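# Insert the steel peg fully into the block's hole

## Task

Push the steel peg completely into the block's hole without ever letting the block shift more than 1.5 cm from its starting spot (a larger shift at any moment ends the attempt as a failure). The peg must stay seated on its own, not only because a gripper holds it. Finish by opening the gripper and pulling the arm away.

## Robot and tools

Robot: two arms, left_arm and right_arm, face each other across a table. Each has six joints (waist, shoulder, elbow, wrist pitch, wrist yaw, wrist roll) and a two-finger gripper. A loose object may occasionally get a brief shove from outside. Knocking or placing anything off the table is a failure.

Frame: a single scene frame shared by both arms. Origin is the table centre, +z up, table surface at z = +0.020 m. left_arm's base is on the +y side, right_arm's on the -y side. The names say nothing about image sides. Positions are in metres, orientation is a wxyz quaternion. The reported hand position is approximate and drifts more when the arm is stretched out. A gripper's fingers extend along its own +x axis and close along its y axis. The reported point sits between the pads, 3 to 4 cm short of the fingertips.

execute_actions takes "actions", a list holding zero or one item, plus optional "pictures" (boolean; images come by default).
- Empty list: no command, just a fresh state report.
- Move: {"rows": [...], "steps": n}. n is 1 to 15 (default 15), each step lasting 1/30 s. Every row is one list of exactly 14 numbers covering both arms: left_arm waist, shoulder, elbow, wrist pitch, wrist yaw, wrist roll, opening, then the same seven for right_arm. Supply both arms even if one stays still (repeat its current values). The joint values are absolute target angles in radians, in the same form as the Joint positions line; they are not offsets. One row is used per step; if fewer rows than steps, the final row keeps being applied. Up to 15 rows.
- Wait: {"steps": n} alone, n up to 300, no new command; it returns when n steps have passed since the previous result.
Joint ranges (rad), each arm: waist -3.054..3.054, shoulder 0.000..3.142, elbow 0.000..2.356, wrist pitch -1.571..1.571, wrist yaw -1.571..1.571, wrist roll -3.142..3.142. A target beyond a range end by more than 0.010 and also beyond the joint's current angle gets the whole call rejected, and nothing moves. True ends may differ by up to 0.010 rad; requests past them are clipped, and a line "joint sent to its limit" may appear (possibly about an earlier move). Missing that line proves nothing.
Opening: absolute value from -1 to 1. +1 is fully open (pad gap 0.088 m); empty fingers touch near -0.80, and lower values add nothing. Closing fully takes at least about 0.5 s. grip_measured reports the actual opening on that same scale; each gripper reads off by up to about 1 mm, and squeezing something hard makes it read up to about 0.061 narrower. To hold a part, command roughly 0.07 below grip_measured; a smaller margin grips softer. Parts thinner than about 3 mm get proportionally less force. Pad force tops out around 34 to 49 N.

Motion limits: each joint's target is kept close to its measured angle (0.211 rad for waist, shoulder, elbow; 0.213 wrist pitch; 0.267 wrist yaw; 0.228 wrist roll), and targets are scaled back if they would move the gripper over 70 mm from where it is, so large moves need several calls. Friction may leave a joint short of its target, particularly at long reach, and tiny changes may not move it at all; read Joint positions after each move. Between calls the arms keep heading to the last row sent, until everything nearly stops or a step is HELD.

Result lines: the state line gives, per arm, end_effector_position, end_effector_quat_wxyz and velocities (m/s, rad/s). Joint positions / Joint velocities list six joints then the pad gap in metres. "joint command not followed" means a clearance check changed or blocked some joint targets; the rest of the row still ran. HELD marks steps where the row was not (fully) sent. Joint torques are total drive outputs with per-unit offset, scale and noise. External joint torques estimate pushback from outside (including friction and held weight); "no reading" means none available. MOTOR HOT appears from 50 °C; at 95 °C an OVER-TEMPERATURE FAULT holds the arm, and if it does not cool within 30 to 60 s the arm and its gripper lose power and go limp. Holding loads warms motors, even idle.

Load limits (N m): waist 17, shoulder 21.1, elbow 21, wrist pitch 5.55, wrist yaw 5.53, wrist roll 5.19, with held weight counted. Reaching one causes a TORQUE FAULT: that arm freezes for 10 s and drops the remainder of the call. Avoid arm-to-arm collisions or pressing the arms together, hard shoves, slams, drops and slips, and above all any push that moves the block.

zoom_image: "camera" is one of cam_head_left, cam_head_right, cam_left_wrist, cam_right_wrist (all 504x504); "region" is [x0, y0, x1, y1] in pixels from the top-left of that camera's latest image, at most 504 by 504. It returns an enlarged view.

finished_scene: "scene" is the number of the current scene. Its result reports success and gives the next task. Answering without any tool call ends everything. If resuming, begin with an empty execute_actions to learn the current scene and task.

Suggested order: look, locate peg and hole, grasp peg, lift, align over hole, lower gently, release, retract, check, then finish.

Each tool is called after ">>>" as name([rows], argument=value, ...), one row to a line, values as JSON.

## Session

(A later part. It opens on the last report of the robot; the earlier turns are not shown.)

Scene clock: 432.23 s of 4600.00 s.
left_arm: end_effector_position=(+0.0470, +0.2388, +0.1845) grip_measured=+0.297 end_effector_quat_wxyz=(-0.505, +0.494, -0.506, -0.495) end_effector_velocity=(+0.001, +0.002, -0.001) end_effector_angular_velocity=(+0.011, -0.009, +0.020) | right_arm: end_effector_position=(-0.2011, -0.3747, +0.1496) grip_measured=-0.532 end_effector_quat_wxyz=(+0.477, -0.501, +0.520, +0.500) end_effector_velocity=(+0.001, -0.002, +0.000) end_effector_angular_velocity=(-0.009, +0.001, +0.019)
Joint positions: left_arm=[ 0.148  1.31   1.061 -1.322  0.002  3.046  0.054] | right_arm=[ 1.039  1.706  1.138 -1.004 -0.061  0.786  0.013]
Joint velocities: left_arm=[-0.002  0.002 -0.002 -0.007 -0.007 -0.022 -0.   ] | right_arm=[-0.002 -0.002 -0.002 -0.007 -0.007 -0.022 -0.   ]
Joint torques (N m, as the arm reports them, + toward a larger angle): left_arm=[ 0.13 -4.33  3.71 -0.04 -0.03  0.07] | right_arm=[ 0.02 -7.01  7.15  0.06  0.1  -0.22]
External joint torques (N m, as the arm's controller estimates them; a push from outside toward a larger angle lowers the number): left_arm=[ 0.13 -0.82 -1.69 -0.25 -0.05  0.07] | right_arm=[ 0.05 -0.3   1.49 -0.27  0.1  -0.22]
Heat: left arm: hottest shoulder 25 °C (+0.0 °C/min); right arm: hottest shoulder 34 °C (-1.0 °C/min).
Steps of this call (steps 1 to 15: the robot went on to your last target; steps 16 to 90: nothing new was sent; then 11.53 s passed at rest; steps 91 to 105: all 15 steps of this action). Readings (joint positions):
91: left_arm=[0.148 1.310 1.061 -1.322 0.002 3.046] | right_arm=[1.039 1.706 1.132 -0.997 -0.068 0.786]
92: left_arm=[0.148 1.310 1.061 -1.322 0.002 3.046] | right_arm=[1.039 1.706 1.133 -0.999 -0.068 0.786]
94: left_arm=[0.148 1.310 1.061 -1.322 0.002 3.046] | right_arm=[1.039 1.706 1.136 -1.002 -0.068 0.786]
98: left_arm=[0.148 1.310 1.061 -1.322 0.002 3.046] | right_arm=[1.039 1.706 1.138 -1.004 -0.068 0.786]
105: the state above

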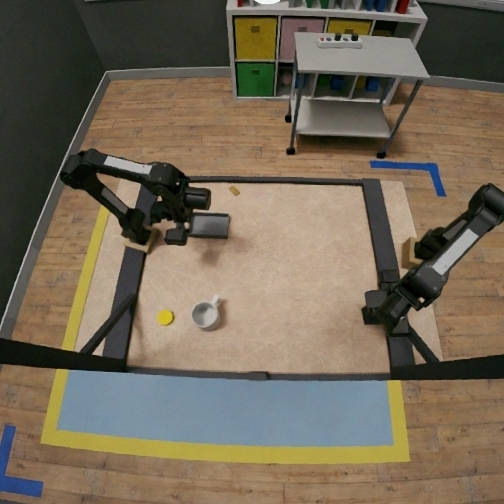

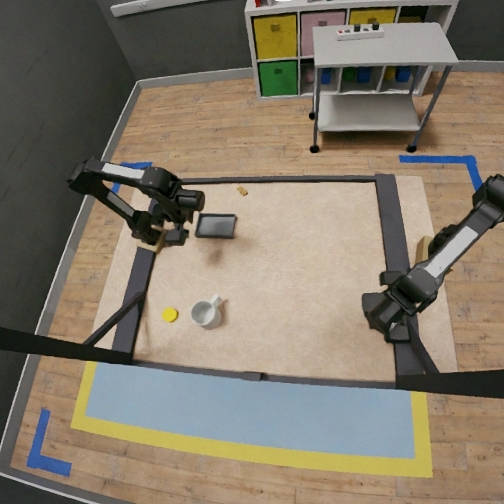

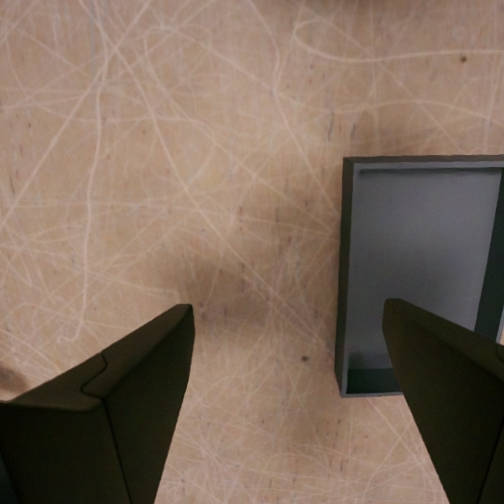

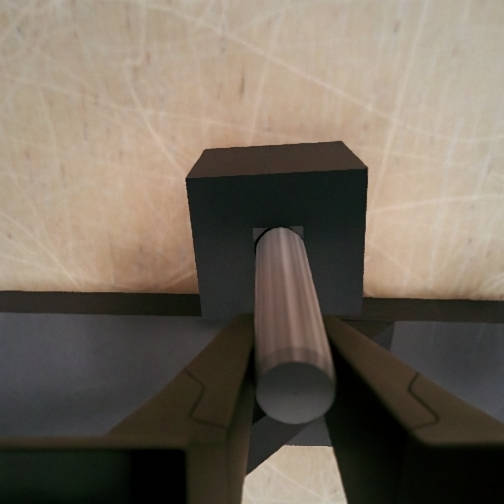

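>>> execute_actions([
  {"rows":[[0.149,1.3,1.05,-1.32,0,3.048,0.3,1.04,1.712,1.14,-1.004,-0.066,0.78,-0.61],[0.149,1.3,1.05,-1.32,0,3.048,0.3,1.04,1.712,1.14,-1.004,-0.0705,0.78,-0.61]],"steps":10},
])

>>> zoom_image(camera="cam_right_wrist", region=[190, 140, 380, 330])

Scene clock: 439.40 s of 4600.00 s.
left_arm: end_effector_position=(+0.0470, +0.2388, +0.1845) grip_measured=+0.297 end_effector_quat_wxyz=(-0.505, +0.494, -0.506, -0.495) end_effector_velocity=(+0.000, -0.001, -0.001) end_effector_angular_velocity=(-0.003, -0.007, +0.005) | right_arm: end_effector_position=(-0.2017, -0.3752, +0.1497) grip_measured=-0.532 end_effector_quat_wxyz=(+0.475, -0.501, +0.522, +0.500) end_effector_velocity=(+0.004, -0.004, +0.000) end_effector_angular_velocity=(-0.020, -0.010, +0.005)
Joint positions: left_arm=[ 0.148  1.31   1.061 -1.322  0.002  3.046  0.054] | right_arm=[ 1.039  1.706  1.138 -1.004 -0.066  0.786  0.013]
Joint velocities: left_arm=[-0.002  0.002 -0.002  0.007 -0.007 -0.007  0.   ] | right_arm=[-0.002 -0.002 -0.002 -0.022 -0.007 -0.007 -0.   ]
Joint torques (N m, as the arm reports them, + toward a larger angle): left_arm=[ 0.16 -4.32  3.69 -0.03 -0.03  0.08] | right_arm=[ 0.1  -7.    6.29  0.06 -0.17 -0.24]
External joint torques (N m, as the arm's controller estimates them; a push from outside toward a larger angle lowers the number): left_arm=[ 0.17 -0.78 -1.72 -0.24 -0.05  0.08] | right_arm=[ 0.06 -0.34  0.71 -0.25 -0.16 -0.23]
Heat: left arm: hottest shoulder 25 °C (+0.0 °C/min); right arm: hottest shoulder 34 °C (-1.0 °C/min).
Steps of this call (steps 1 to 15: the robot went on to your last target; steps 16 to 110: nothing new was sent; then 3.17 s passed at rest; steps 111 to 120: all 10 steps of this action). Readings (joint positions):
111: left_arm=[0.148 1.310 1.061 -1.322 0.002 3.046] | right_arm=[1.039 1.706 1.138 -1.004 -0.061 0.786]
112: left_arm=[0.148 1.310 1.061 -1.322 0.002 3.046] | right_arm=[1.039 1.706 1.138 -1.004 -0.061 0.786]
114: left_arm=[0.148 1.310 1.061 -1.322 0.002 3.046] | right_arm=[1.039 1.706 1.138 -1.004 -0.062 0.786]
118: left_arm=[0.148 1.310 1.061 -1.322 0.002 3.046] | right_arm=[1.039 1.706 1.138 -1.004 -0.065 0.786]
120: the state above

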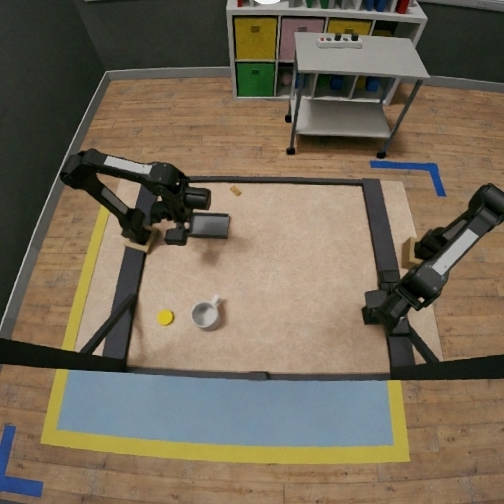

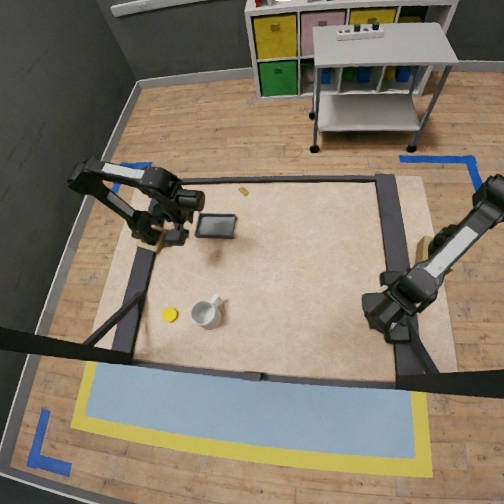

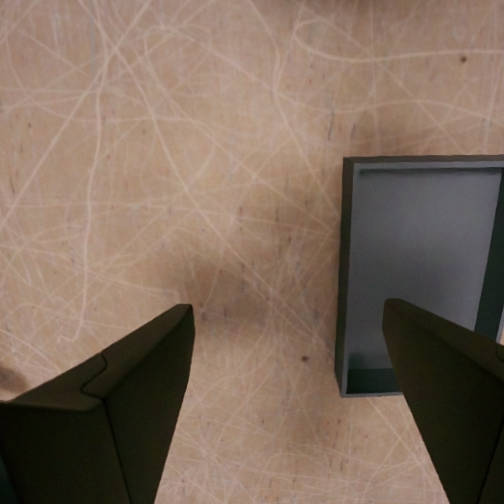

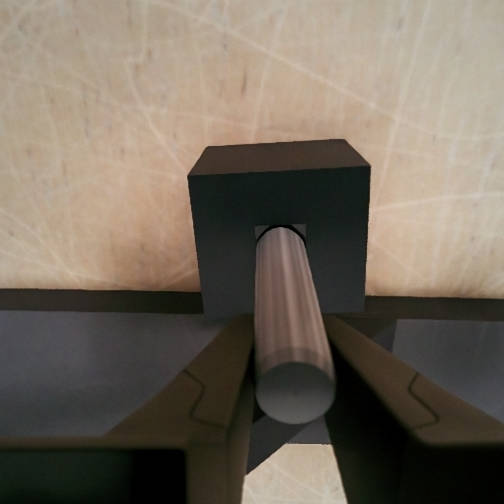

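Region (190, 140, 380, 330) of cam_right_wrist's 504x504 image, scaled by 2.653, with more detail than that image has.

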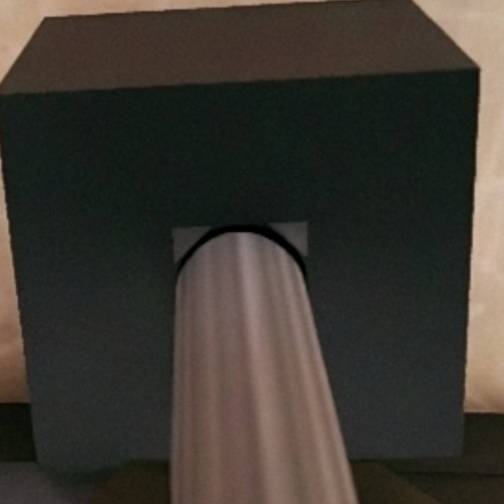

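>>> execute_actions([
  {"rows":[[0.149,1.3,1.05,-1.32,0,3.048,0.3,1.04,1.719,1.128,-1.002,-0.067,0.78,-0.61],[0.149,1.3,1.05,-1.32,0,3.048,0.3,1.04,1.719,1.127,-1.001,-0.067,0.78,-0.61],[0.149,1.3,1.05,-1.32,0,3.048,0.3,1.04,1.72,1.125,-0.998,-0.067,0.78,-0.61],[0.149,1.3,1.05,-1.32,0,3.048,0.3,1.04,1.7205,1.123,-0.9955,-0.067,0.78,-0.61],[0.149,1.3,1.05,-1.32,0,3.048,0.3,1.04,1.721,1.121,-0.993,-0.067,0.78,-0.61],[0.149,1.3,1.05,-1.32,0,3.048,0.3,1.04,1.722,1.119,-0.99,-0.067,0.78,-0.61],[0.149,1.3,1.05,-1.32,0,3.048,0.3,1.04,1.7225,1.117,-0.9875,-0.067,0.78,-0.61],[0.149,1.3,1.05,-1.32,0,3.048,0.3,1.04,1.723,1.115,-0.985,-0.067,0.78,-0.61],[0.149,1.3,1.05,-1.32,0,3.048,0.3,1.04,1.724,1.113,-0.982,-0.067,0.78,-0.61],[0.149,1.3,1.05,-1.32,0,3.048,0.3,1.04,1.7245,1.11,-0.979,-0.067,0.78,-0.61],[0.149,1.3,1.05,-1.32,0,3.048,0.3,1.04,1.725,1.108,-0.976,-0.067,0.78,-0.61]],"steps":15},
])

>>> zoom_image(camera="cam_right_wrist", region=[190, 140, 380, 330])

Scene clock: 453.83 s of 4600.00 s.
left_arm: end_effector_position=(+0.0470, +0.2388, +0.1845) grip_measured=+0.297 end_effector_quat_wxyz=(-0.505, +0.494, -0.506, -0.495) end_effector_velocity=(-0.001, +0.002, -0.000) end_effector_angular_velocity=(+0.008, +0.006, +0.005) | right_arm: end_effector_position=(-0.2015, -0.3754, +0.1437) grip_measured=-0.532 end_effector_quat_wxyz=(+0.475, -0.501, +0.522, +0.501) end_effector_velocity=(+0.004, -0.004, -0.003) end_effector_angular_velocity=(-0.019, -0.009, +0.034)
Joint positions: left_arm=[ 0.148  1.31   1.061 -1.322  0.002  3.046  0.054] | right_arm=[ 1.039  1.712  1.12  -0.98  -0.066  0.786  0.013]
Joint velocities: left_arm=[-0.002 -0.002 -0.002 -0.007  0.007 -0.007 -0.   ] | right_arm=[-0.002  0.002 -0.012 -0.007 -0.007 -0.037 -0.   ]
Joint torques (N m, as the arm reports them, + toward a larger angle): left_arm=[ 0.13 -4.33  3.72 -0.05 -0.03  0.07] | right_arm=[ 0.07 -6.25  4.7   0.22 -0.06 -0.21]
External joint torques (N m, as the arm's controller estimates them; a push from outside toward a larger angle lowers the number): left_arm=[ 0.15 -0.78 -1.67 -0.25 -0.05  0.07] | right_arm=[ 0.06  0.55 -0.91 -0.09 -0.05 -0.21]
Heat: left arm: hottest shoulder 25 °C (+0.0 °C/min); right arm: hottest shoulder 34 °C (-1.0 °C/min).
Steps of this call (steps 1 to 15: the robot went on to your last target; steps 16 to 90: nothing new was sent; then 10.93 s passed at rest; steps 91 to 105: all 15 steps of this action). Readings (joint positions):
91: left_arm=[0.148 1.310 1.061 -1.322 0.002 3.046] | right_arm=[1.039 1.706 1.138 -1.004 -0.066 0.786]
92: left_arm=[0.148 1.310 1.061 -1.322 0.002 3.046] | right_arm=[1.039 1.706 1.138 -1.004 -0.066 0.786]
94: left_arm=[0.148 1.310 1.061 -1.322 0.002 3.046] | right_arm=[1.039 1.706 1.138 -1.003 -0.066 0.786]
98: left_arm=[0.148 1.310 1.061 -1.322 0.002 3.046] | right_arm=[1.039 1.707 1.131 -0.995 -0.066 0.786]
105: the state above

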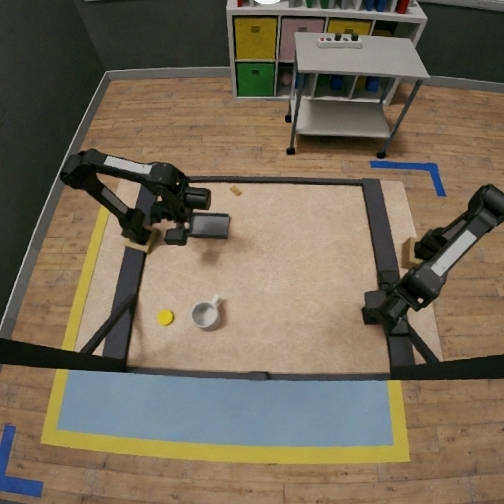

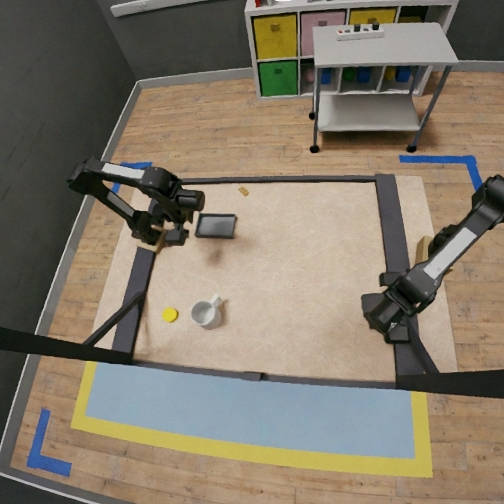

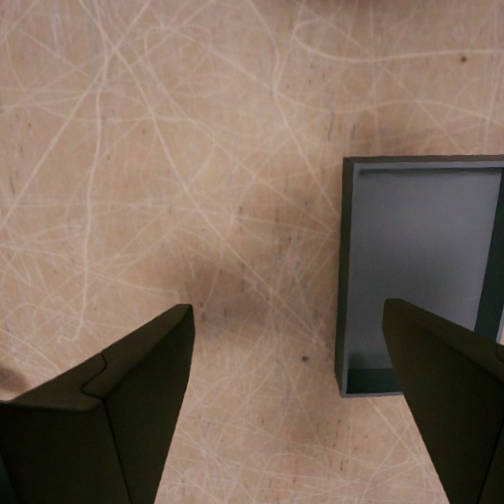

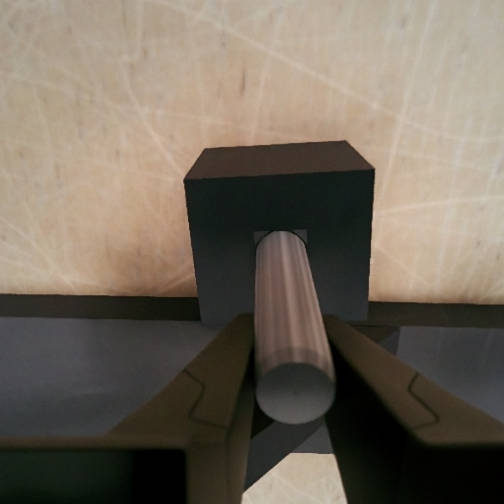

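Region (190, 140, 380, 330) of cam_right_wrist's 504x504 image, scaled by 2.653, with more detail than that image has.

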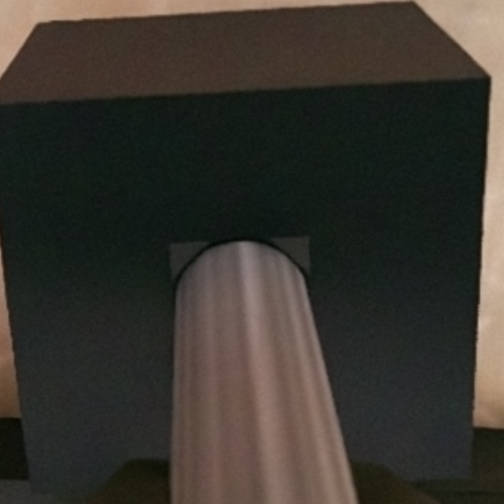

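>>> execute_actions([
  {"rows":[[0.149,1.3,1.05,-1.32,0,3.048,0.3,1.04,1.727,1.104,-0.97,-0.067,0.78,-0.61],[0.149,1.3,1.05,-1.32,0,3.048,0.3,1.04,1.729,1.1,-0.964,-0.067,0.78,-0.61],[0.149,1.3,1.05,-1.32,0,3.048,0.3,1.04,1.7312,1.096,-0.958,-0.067,0.78,-0.61],[0.149,1.3,1.05,-1.32,0,3.048,0.3,1.04,1.7334,1.092,-0.952,-0.067,0.78,-0.61],[0.149,1.3,1.05,-1.32,0,3.048,0.3,1.04,1.7356,1.088,-0.9455,-0.067,0.78,-0.61],[0.149,1.3,1.05,-1.32,0,3.048,0.3,1.04,1.738,1.0845,-0.9395,-0.067,0.78,-0.61],[0.149,1.3,1.05,-1.32,0,3.048,0.3,1.04,1.7403,1.0805,-0.933,-0.067,0.78,-0.61],[0.149,1.3,1.05,-1.32,0,3.048,0.3,1.04,1.7427,1.0767,-0.927,-0.067,0.78,-0.61],[0.149,1.3,1.05,-1.32,0,3.048,0.3,1.04,1.7451,1.0729,-0.921,-0.067,0.78,-0.61],[0.149,1.3,1.05,-1.32,0,3.048,0.3,1.04,1.7476,1.069,-0.9145,-0.067,0.78,-0.61],[0.149,1.3,1.05,-1.32,0,3.048,0.3,1.04,1.7501,1.0652,-0.908,-0.067,0.78,-0.61],[0.149,1.3,1.05,-1.32,0,3.048,0.3,1.04,1.7526,1.0614,-0.902,-0.067,0.78,-0.61]],"steps":15},
])

Scene clock: 468.47 s of 4600.00 s.
left_arm: end_effector_position=(+0.0470, +0.2388, +0.1845) grip_measured=+0.297 end_effector_quat_wxyz=(-0.505, +0.494, -0.506, -0.495) end_effector_velocity=(+0.003, +0.002, -0.000) end_effector_angular_velocity=(+0.005, -0.023, +0.005) | right_arm: end_effector_position=(-0.2016, -0.3754, +0.1260) grip_measured=-0.532 end_effector_quat_wxyz=(+0.475, -0.501, +0.522, +0.501) end_effector_velocity=(-0.002, +0.002, -0.015) end_effector_angular_velocity=(-0.000, +0.010, -0.010)
Joint positions: left_arm=[ 0.148  1.31   1.061 -1.322  0.002  3.046  0.054] | right_arm=[ 1.039  1.738  1.075 -0.908 -0.066  0.786  0.013]
Joint velocities: left_arm=[-0.002 -0.002 -0.002 -0.007 -0.022 -0.007 -0.   ] | right_arm=[-0.002  0.027 -0.032  0.066 -0.007  0.007 -0.   ]
Joint torques (N m, as the arm reports them, + toward a larger angle): left_arm=[ 0.12 -4.33  3.73 -0.04 -0.03  0.07] | right_arm=[ 0.06 -6.52  4.62  0.14 -0.04 -0.22]
External joint torques (N m, as the arm's controller estimates them; a push from outside toward a larger angle lowers the number): left_arm=[ 0.11 -0.78 -1.7  -0.26 -0.05  0.07] | right_arm=[ 0.03  0.51 -1.03 -0.21 -0.03 -0.22]
Heat: left arm: hottest shoulder 25 °C (+0.0 °C/min); right arm: hottest shoulder 34 °C (+0.0 °C/min).
Steps of this call (steps 1 to 15: the robot went on to your last target; steps 16 to 90: nothing new was sent; then 11.13 s passed at rest; steps 91 to 105: all 15 steps of this action). Readings (joint positions):
91: left_arm=[0.148 1.310 1.061 -1.322 0.002 3.046] | right_arm=[1.039 1.712 1.119 -0.978 -0.066 0.786]
92: left_arm=[0.148 1.310 1.061 -1.322 0.002 3.046] | right_arm=[1.039 1.712 1.117 -0.976 -0.066 0.786]
94: left_arm=[0.148 1.310 1.061 -1.322 0.002 3.046] | right_arm=[1.039 1.714 1.112 -0.967 -0.066 0.786]
98: left_arm=[0.148 1.310 1.061 -1.322 0.002 3.046] | right_arm=[1.039 1.723 1.098 -0.945 -0.066 0.786]
105: the state above

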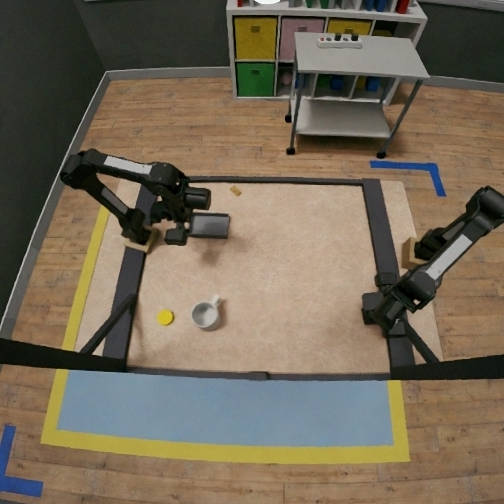

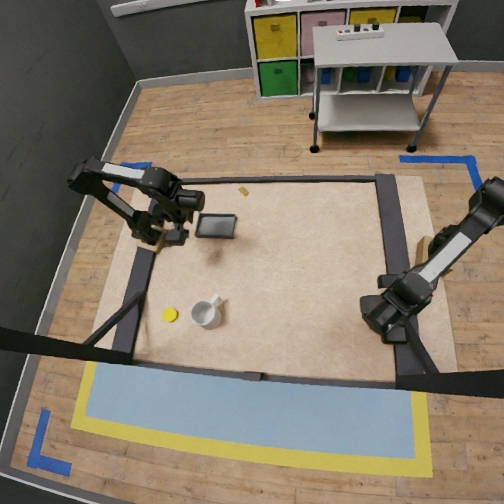

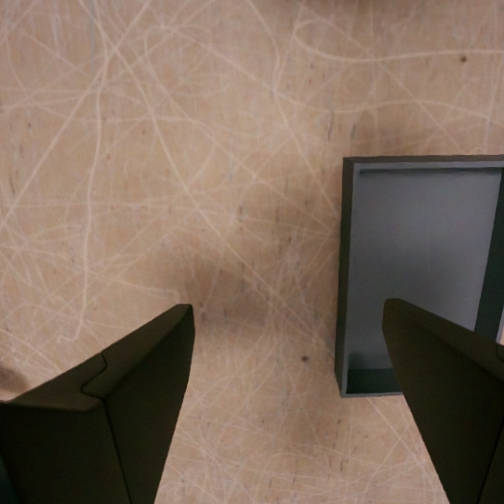

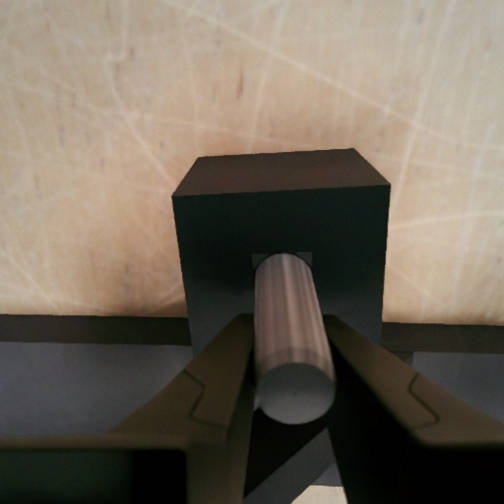

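Smooth. Continue.

>>> execute_actions([
  {"rows":[[0.149,1.3,1.05,-1.32,0,3.048,0.3,1.04,1.755,1.058,-0.8963,-0.067,0.78,-0.61],[0.149,1.3,1.05,-1.32,0,3.048,0.3,1.04,1.7574,1.0549,-0.8906,-0.067,0.78,-0.61],[0.149,1.3,1.05,-1.32,0,3.048,0.3,1.04,1.7598,1.0517,-0.885,-0.067,0.78,-0.61],[0.149,1.3,1.05,-1.32,0,3.048,0.3,1.04,1.7622,1.0484,-0.879,-0.067,0.78,-0.61],[0.149,1.3,1.05,-1.32,0,3.048,0.3,1.04,1.7646,1.0452,-0.8735,-0.067,0.78,-0.61],[0.149,1.3,1.05,-1.32,0,3.048,0.3,1.04,1.7671,1.042,-0.868,-0.067,0.78,-0.61],[0.149,1.3,1.05,-1.32,0,3.048,0.3,1.04,1.7696,1.0387,-0.862,-0.067,0.78,-0.61],[0.149,1.3,1.05,-1.32,0,3.048,0.3,1.04,1.772,1.0355,-0.8564,-0.067,0.78,-0.61],[0.149,1.3,1.05,-1.32,0,3.048,0.3,1.04,1.7745,1.0322,-0.8507,-0.067,0.78,-0.61],[0.149,1.3,1.05,-1.32,0,3.048,0.3,1.04,1.777,1.029,-0.845,-0.067,0.78,-0.61]],"steps":15},
])

Scene clock: 478.47 s of 4600.00 s.
left_arm: end_effector_position=(+0.0470, +0.2388, +0.1845) grip_measured=+0.297 end_effector_quat_wxyz=(-0.505, +0.494, -0.506, -0.495) end_effector_velocity=(-0.002, +0.001, +0.001) end_effector_angular_velocity=(+0.003, +0.007, +0.000) | right_arm: end_effector_position=(-0.2018, -0.3752, +0.1117) grip_measured=-0.532 end_effector_quat_wxyz=(+0.475, -0.501, +0.522, +0.501) end_effector_velocity=(+0.002, +0.001, -0.002) end_effector_angular_velocity=(+0.004, -0.007, +0.005)
Joint positions: left_arm=[ 0.148  1.31   1.061 -1.322  0.002  3.046  0.054] | right_arm=[ 1.039  1.763  1.042 -0.849 -0.066  0.786  0.013]
Joint velocities: left_arm=[-0.007 -0.002  0.002 -0.007  0.007 -0.007 -0.   ] | right_arm=[-0.002  0.002 -0.007  0.007  0.007 -0.007 -0.   ]
Joint torques (N m, as the arm reports them, + toward a larger angle): left_arm=[ 0.15 -4.33  3.74 -0.04 -0.03  0.08] | right_arm=[ 0.06 -6.12  4.49  0.13 -0.05 -0.24]
External joint torques (N m, as the arm's controller estimates them; a push from outside toward a larger angle lowers the number): left_arm=[ 0.17 -0.83 -1.65 -0.25 -0.05  0.08] | right_arm=[ 0.1   0.75 -0.9  -0.22 -0.05 -0.23]
Heat: left arm: hottest shoulder 25 °C (+0.0 °C/min); right arm: hottest shoulder 34 °C (+0.0 °C/min).
Steps of this call (steps 1 to 15: the robot went on to your last target; steps 16 to 90: nothing new was sent; then 6.50 s passed at rest; steps 91 to 105: all 15 steps of this action). Readings (joint positions):
91: left_arm=[0.148 1.310 1.061 -1.322 0.002 3.046] | right_arm=[1.039 1.739 1.072 -0.904 -0.066 0.786]
92: left_arm=[0.148 1.310 1.061 -1.322 0.002 3.046] | right_arm=[1.039 1.740 1.071 -0.901 -0.066 0.786]
94: left_arm=[0.148 1.310 1.061 -1.322 0.002 3.046] | right_arm=[1.039 1.742 1.067 -0.894 -0.066 0.786]
98: left_arm=[0.148 1.310 1.061 -1.322 0.002 3.046] | right_arm=[1.039 1.752 1.055 -0.873 -0.066 0.786]
105: the state above

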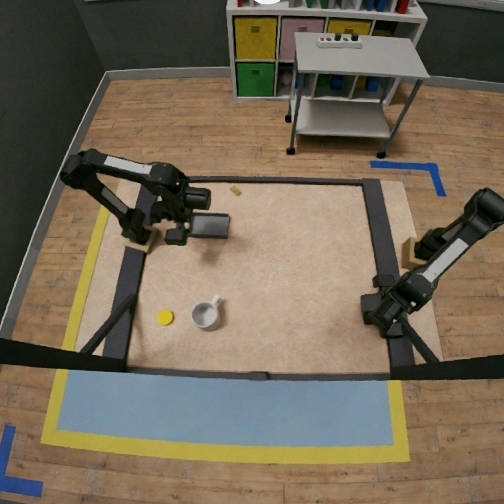

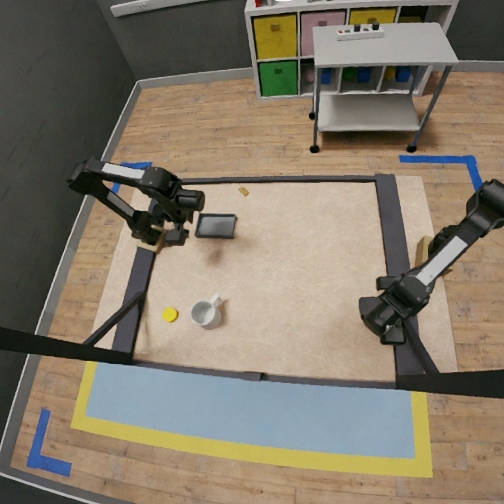

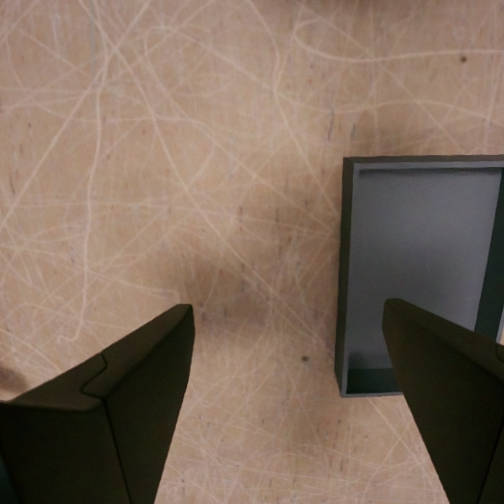

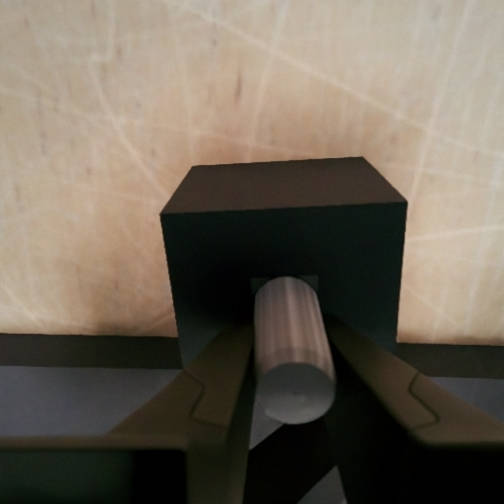

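>>> execute_actions([
  {"rows":[[0.149,1.3,1.05,-1.32,0,3.048,0.3,1.04,1.779,1.027,-0.841,-0.067,0.78,-0.61],[0.149,1.3,1.05,-1.32,0,3.048,0.3,1.04,1.781,1.0245,-0.837,-0.067,0.78,-0.61],[0.149,1.3,1.05,-1.32,0,3.048,0.3,1.04,1.783,1.022,-0.833,-0.067,0.78,-0.61],[0.149,1.3,1.05,-1.32,0,3.048,0.3,1.04,1.785,1.02,-0.829,-0.067,0.78,-0.61],[0.149,1.3,1.05,-1.32,0,3.048,0.3,1.04,1.786,1.018,-0.825,-0.067,0.78,-0.61],[0.149,1.3,1.05,-1.32,0,3.048,0.3,1.04,1.786,1.018,-0.825,-0.067,0.78,-0.61],[0.149,1.3,1.05,-1.32,0,3.048,0.3,1.04,1.786,1.018,-0.825,-0.067,0.78,-0.61],[0.149,1.3,1.05,-1.32,0,3.048,0.3,1.04,1.786,1.018,-0.825,-0.067,0.78,-0.61],[0.149,1.3,1.05,-1.32,0,3.048,0.3,1.04,1.786,1.018,-0.825,-0.067,0.78,-0.52],[0.149,1.3,1.05,-1.32,0,3.048,0.3,1.04,1.786,1.018,-0.825,-0.067,0.78,-0.48],[0.149,1.3,1.05,-1.32,0,3.048,0.3,1.04,1.786,1.018,-0.825,-0.067,0.78,-0.44],[0.149,1.3,1.05,-1.32,0,3.048,0.3,1.04,1.786,1.018,-0.825,-0.067,0.78,-0.2]],"steps":15},
])

Scene clock: 490.53 s of 4600.00 s.
left_arm: end_effector_position=(+0.0470, +0.2388, +0.1845) grip_measured=+0.297 end_effector_quat_wxyz=(-0.505, +0.494, -0.506, -0.495) end_effector_velocity=(+0.003, +0.008, -0.000) end_effector_angular_velocity=(+0.035, -0.012, -0.005) | right_arm: end_effector_position=(-0.2045, -0.3750, +0.1092) grip_measured=-0.285 end_effector_quat_wxyz=(+0.472, -0.497, +0.523, +0.506) end_effector_velocity=(-0.007, -0.002, +0.000) end_effector_angular_velocity=(+0.011, +0.021, +0.024)
Joint positions: left_arm=[ 0.148  1.31   1.061 -1.322  0.002  3.046  0.054] | right_arm=[ 1.042  1.765  1.033 -0.826 -0.073  0.786  0.025]
Joint velocities: left_arm=[ 0.002 -0.002 -0.002 -0.037 -0.007  0.007 -0.   ] | right_arm=[ 0.017 -0.002 -0.002  0.022 -0.007 -0.007  0.044]
Joint torques (N m, as the arm reports them, + toward a larger angle): left_arm=[ 0.12 -4.36  3.67 -0.03 -0.04  0.07] | right_arm=[-0.35 -5.33  3.87  0.13  0.19 -0.22]
External joint torques (N m, as the arm's controller estimates them; a push from outside toward a larger angle lowers the number): left_arm=[ 0.1  -0.82 -1.69 -0.22 -0.05  0.07] | right_arm=[-0.3   1.46 -1.38 -0.18  0.2  -0.22]
Heat: left arm: hottest shoulder 25 °C (+0.0 °C/min); right arm: hottest shoulder 34 °C (+0.0 °C/min).
Steps of this call (steps 1 to 15: the robot went on to your last target; steps 16 to 90: nothing new was sent; then 8.57 s passed at rest; steps 91 to 105: all 15 steps of this action). Readings (joint positions):
91: left_arm=[0.148 1.310 1.061 -1.322 0.002 3.046] | right_arm=[1.039 1.763 1.040 -0.847 -0.066 0.786]
92: left_arm=[0.148 1.310 1.061 -1.322 0.002 3.046] | right_arm=[1.039 1.764 1.040 -0.845 -0.066 0.786]
94: left_arm=[0.148 1.310 1.061 -1.322 0.002 3.046] | right_arm=[1.039 1.765 1.037 -0.842 -0.066 0.786]
98: left_arm=[0.148 1.310 1.061 -1.322 0.002 3.046] | right_arm=[1.039 1.765 1.035 -0.839 -0.066 0.786]
105: the state above

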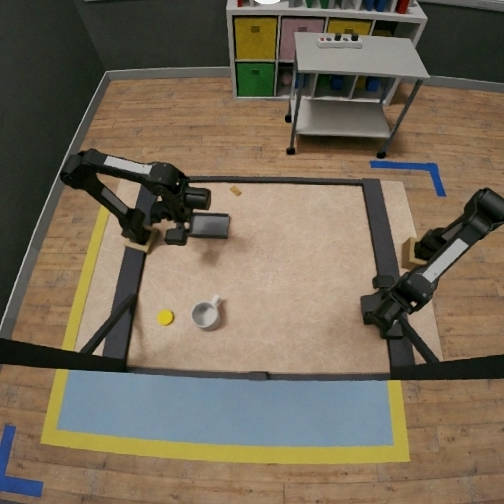

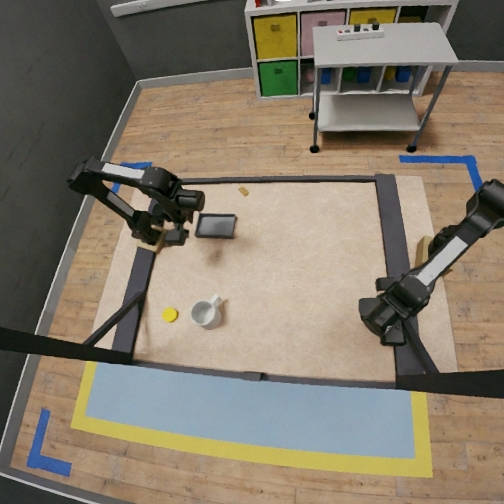

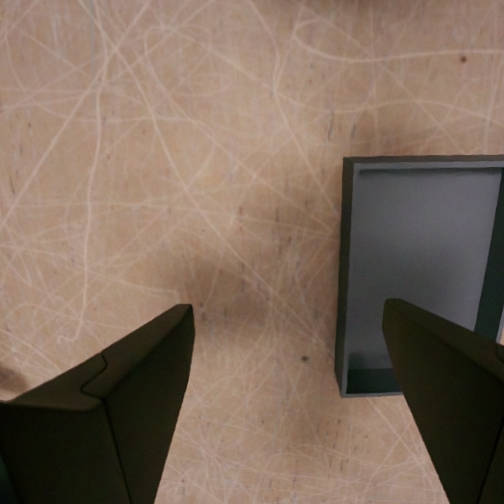

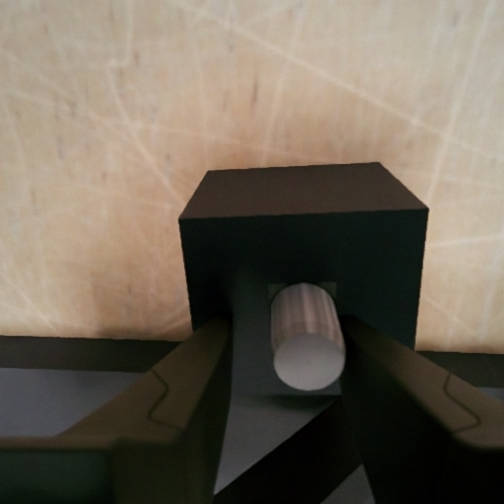

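>>> execute_actions([
  {"rows":[[0.149,1.3,1.05,-1.32,0,3.048,0.3,1.04,1.755,1.05,-0.84,-0.067,0.78,-0.1],[0.149,1.3,1.05,-1.32,0,3.048,0.3,1.04,1.748,1.06,-0.855,-0.067,0.78,-0.1],[0.149,1.3,1.05,-1.32,0,3.048,0.3,1.04,1.74,1.07,-0.875,-0.067,0.78,-0.1],[0.149,1.3,1.05,-1.32,0,3.048,0.3,1.04,1.732,1.083,-0.9,-0.067,0.78,-0.1],[0.149,1.3,1.05,-1.32,0,3.048,0.3,1.04,1.722,1.097,-0.925,-0.067,0.78,-0.1],[0.149,1.3,1.05,-1.32,0,3.048,0.3,1.04,1.712,1.113,-0.95,-0.067,0.78,-0.1],[0.149,1.3,1.05,-1.32,0,3.048,0.3,1.04,1.703,1.13,-0.98,-0.067,0.78,-0.1],[0.149,1.3,1.05,-1.32,0,3.048,0.3,1.04,1.695,1.15,-1.005,-0.067,0.78,-0.1],[0.149,1.3,1.05,-1.32,0,3.048,0.3,1.04,1.688,1.17,-1.03,-0.067,0.78,-0.1],[0.149,1.3,1.05,-1.32,0,3.048,0.3,1.04,1.682,1.19,-1.055,-0.067,0.78,-0.1],[0.149,1.3,1.05,-1.32,0,3.048,0.3,1.04,1.676,1.21,-1.08,-0.067,0.78,-0.1],[0.149,1.3,1.05,-1.32,0,3.048,0.3,1.04,1.67,1.23,-1.105,-0.067,0.78,-0.1],[0.149,1.3,1.05,-1.32,0,3.048,0.3,1.04,1.66,1.25,-1.13,-0.067,0.78,-0.1],[0.149,1.3,1.05,-1.32,0,3.048,0.3,1.04,1.65,1.27,-1.155,-0.067,0.78,-0.1],[0.149,1.3,1.05,-1.32,0,3.048,0.3,1.04,1.64,1.29,-1.18,-0.067,0.78,-0.1]],"steps":15},
], pictures=false)

>>> execute_actions([
  {"rows":[[0.149,1.3,1.05,-1.32,0,3.048,0.3,0.85,1.62,1.3,-1.2,-0.067,0.78,-0.1]],"steps":15},
])

>>> zoom_image(camera="cam_head_right", region=[340, 270, 430, 350])

Scene clock: 509.77 s of 4600.00 s.
left_arm: end_effector_position=(+0.0470, +0.2388, +0.1845) grip_measured=+0.297 end_effector_quat_wxyz=(-0.505, +0.494, -0.506, -0.495) end_effector_velocity=(+0.001, +0.002, -0.000) end_effector_angular_velocity=(+0.006, -0.008, +0.005) | right_arm: end_effector_position=(-0.2053, -0.3740, +0.1810) grip_measured=-0.104 end_effector_quat_wxyz=(+0.473, -0.496, +0.523, +0.507) end_effector_velocity=(+0.012, -0.009, +0.209) end_effector_angular_velocity=(+0.031, +0.021, +0.005)
Joint positions: left_arm=[ 0.148  1.31   1.061 -1.322  0.002  3.046  0.054] | right_arm=[ 1.042  1.674  1.231 -1.112 -0.071  0.786  0.034]
Joint velocities: left_arm=[-0.002 -0.002 -0.002 -0.007 -0.007 -0.007  0.   ] | right_arm=[-0.002 -0.247  0.574 -0.784  0.007 -0.007 -0.   ]
Joint torques (N m, as the arm reports them, + toward a larger angle): left_arm=[ 0.13 -4.35  3.71 -0.04 -0.03  0.07] | right_arm=[-0.29 -9.47  7.2  -0.13  0.14 -0.22]
External joint torques (N m, as the arm's controller estimates them; a push from outside toward a larger angle lowers the number): left_arm=[ 0.12 -0.81 -1.7  -0.25 -0.04  0.07] | right_arm=[-0.28 -2.68  1.41 -0.42  0.15 -0.21]
Heat: left arm: hottest shoulder 25 °C (+0.0 °C/min); right arm: hottest shoulder 33 °C (-1.0 °C/min).
Steps of this call (steps 1 to 15: the robot went on to your last target; steps 16 to 110: nothing new was sent; then 15.07 s passed at rest; steps 111 to 125: all 15 steps of this action). Readings (joint positions):
111: left_arm=[0.148 1.310 1.061 -1.322 0.002 3.046] | right_arm=[1.042 1.765 1.035 -0.824 -0.073 0.786]
112: left_arm=[0.148 1.310 1.061 -1.322 0.002 3.046] | right_arm=[1.042 1.764 1.039 -0.829 -0.072 0.786]
114: left_arm=[0.148 1.310 1.061 -1.322 0.002 3.046] | right_arm=[1.042 1.763 1.049 -0.856 -0.071 0.786]
118: left_arm=[0.148 1.310 1.061 -1.322 0.002 3.046] | right_arm=[1.042 1.736 1.094 -0.941 -0.071 0.786]
125: the state above

Scene clock: 510.27 s of 4600.00 s.
left_arm: end_effector_position=(+0.0470, +0.2388, +0.1845) grip_measured=+0.297 end_effector_quat_wxyz=(-0.505, +0.494, -0.506, -0.495) end_effector_velocity=(+0.001, +0.004, +0.001) end_effector_angular_velocity=(+0.016, -0.009, +0.005) | right_arm: end_effector_position=(-0.1602, -0.3373, +0.2102) grip_measured=-0.103 end_effector_quat_wxyz=(+0.522, -0.435, +0.564, +0.470) end_effector_velocity=(+0.003, -0.002, -0.003) end_effector_angular_velocity=(-0.009, -0.016, +0.005)
Joint positions: left_arm=[ 0.148  1.31   1.061 -1.322  0.002  3.046  0.054] | right_arm=[ 0.849  1.624  1.294 -1.197 -0.063  0.783  0.034]
Joint velocities: left_arm=[-0.002 -0.002  0.002 -0.022 -0.007 -0.007  0.   ] | right_arm=[-0.002  0.002 -0.007 -0.007  0.007 -0.007  0.   ]
Joint torques (N m, as the arm reports them, + toward a larger angle): left_arm=[ 0.15 -4.29  3.7  -0.04 -0.03  0.07] | right_arm=[ 0.07 -8.07  7.13 -0.02 -0.16 -0.12]
External joint torques (N m, as the arm's controller estimates them; a push from outside toward a larger angle lowers the number): left_arm=[ 0.17 -0.73 -1.7  -0.23 -0.06  0.07] | right_arm=[ 0.09 -1.72  1.17 -0.44 -0.16 -0.11]
Heat: left arm: hottest shoulder 25 °C (+0.0 °C/min); right arm: hottest shoulder 34 °C (+0.0 °C/min).
Steps of this call (steps 1 to 15: all 15 steps of this action). Readings (joint positions):
1: left_arm=[0.148 1.310 1.061 -1.322 0.002 3.046] | right_arm=[1.034 1.665 1.249 -1.136 -0.077 0.784]
2: left_arm=[0.148 1.310 1.061 -1.322 0.002 3.046] | right_arm=[0.997 1.655 1.264 -1.156 -0.081 0.783]
4: left_arm=[0.148 1.310 1.061 -1.322 0.002 3.046] | right_arm=[0.905 1.636 1.284 -1.175 -0.067 0.783]
8: left_arm=[0.148 1.310 1.061 -1.322 0.002 3.046] | right_arm=[0.848 1.624 1.294 -1.193 -0.063 0.783]
15: the state above

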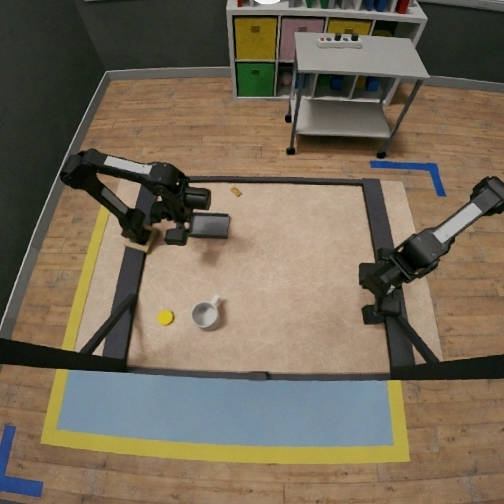

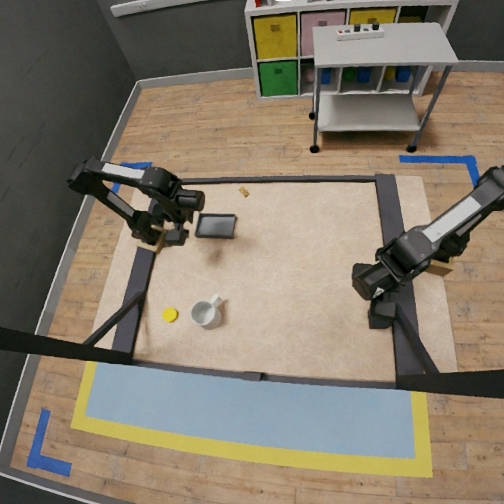

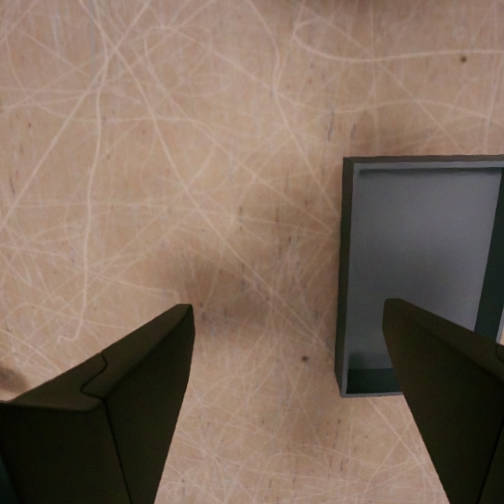

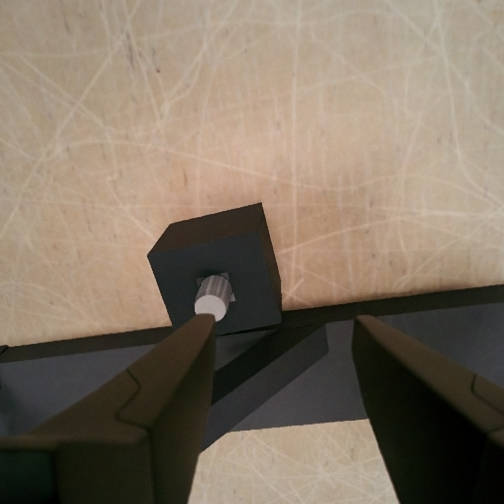

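Region (340, 270, 430, 350) of cam_head_right's 504x504 image, scaled by 5.600, with more detail than that image has.

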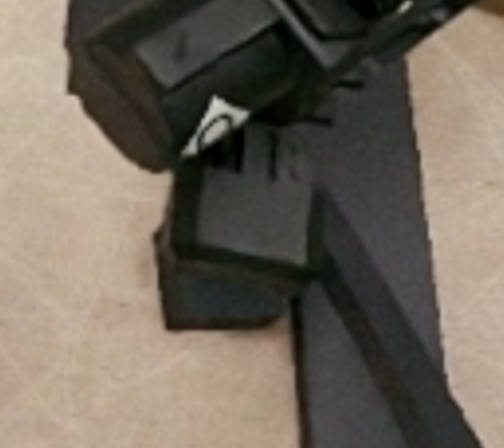

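>>> finished_scene(scene=1)

The scene is finished: the task was done.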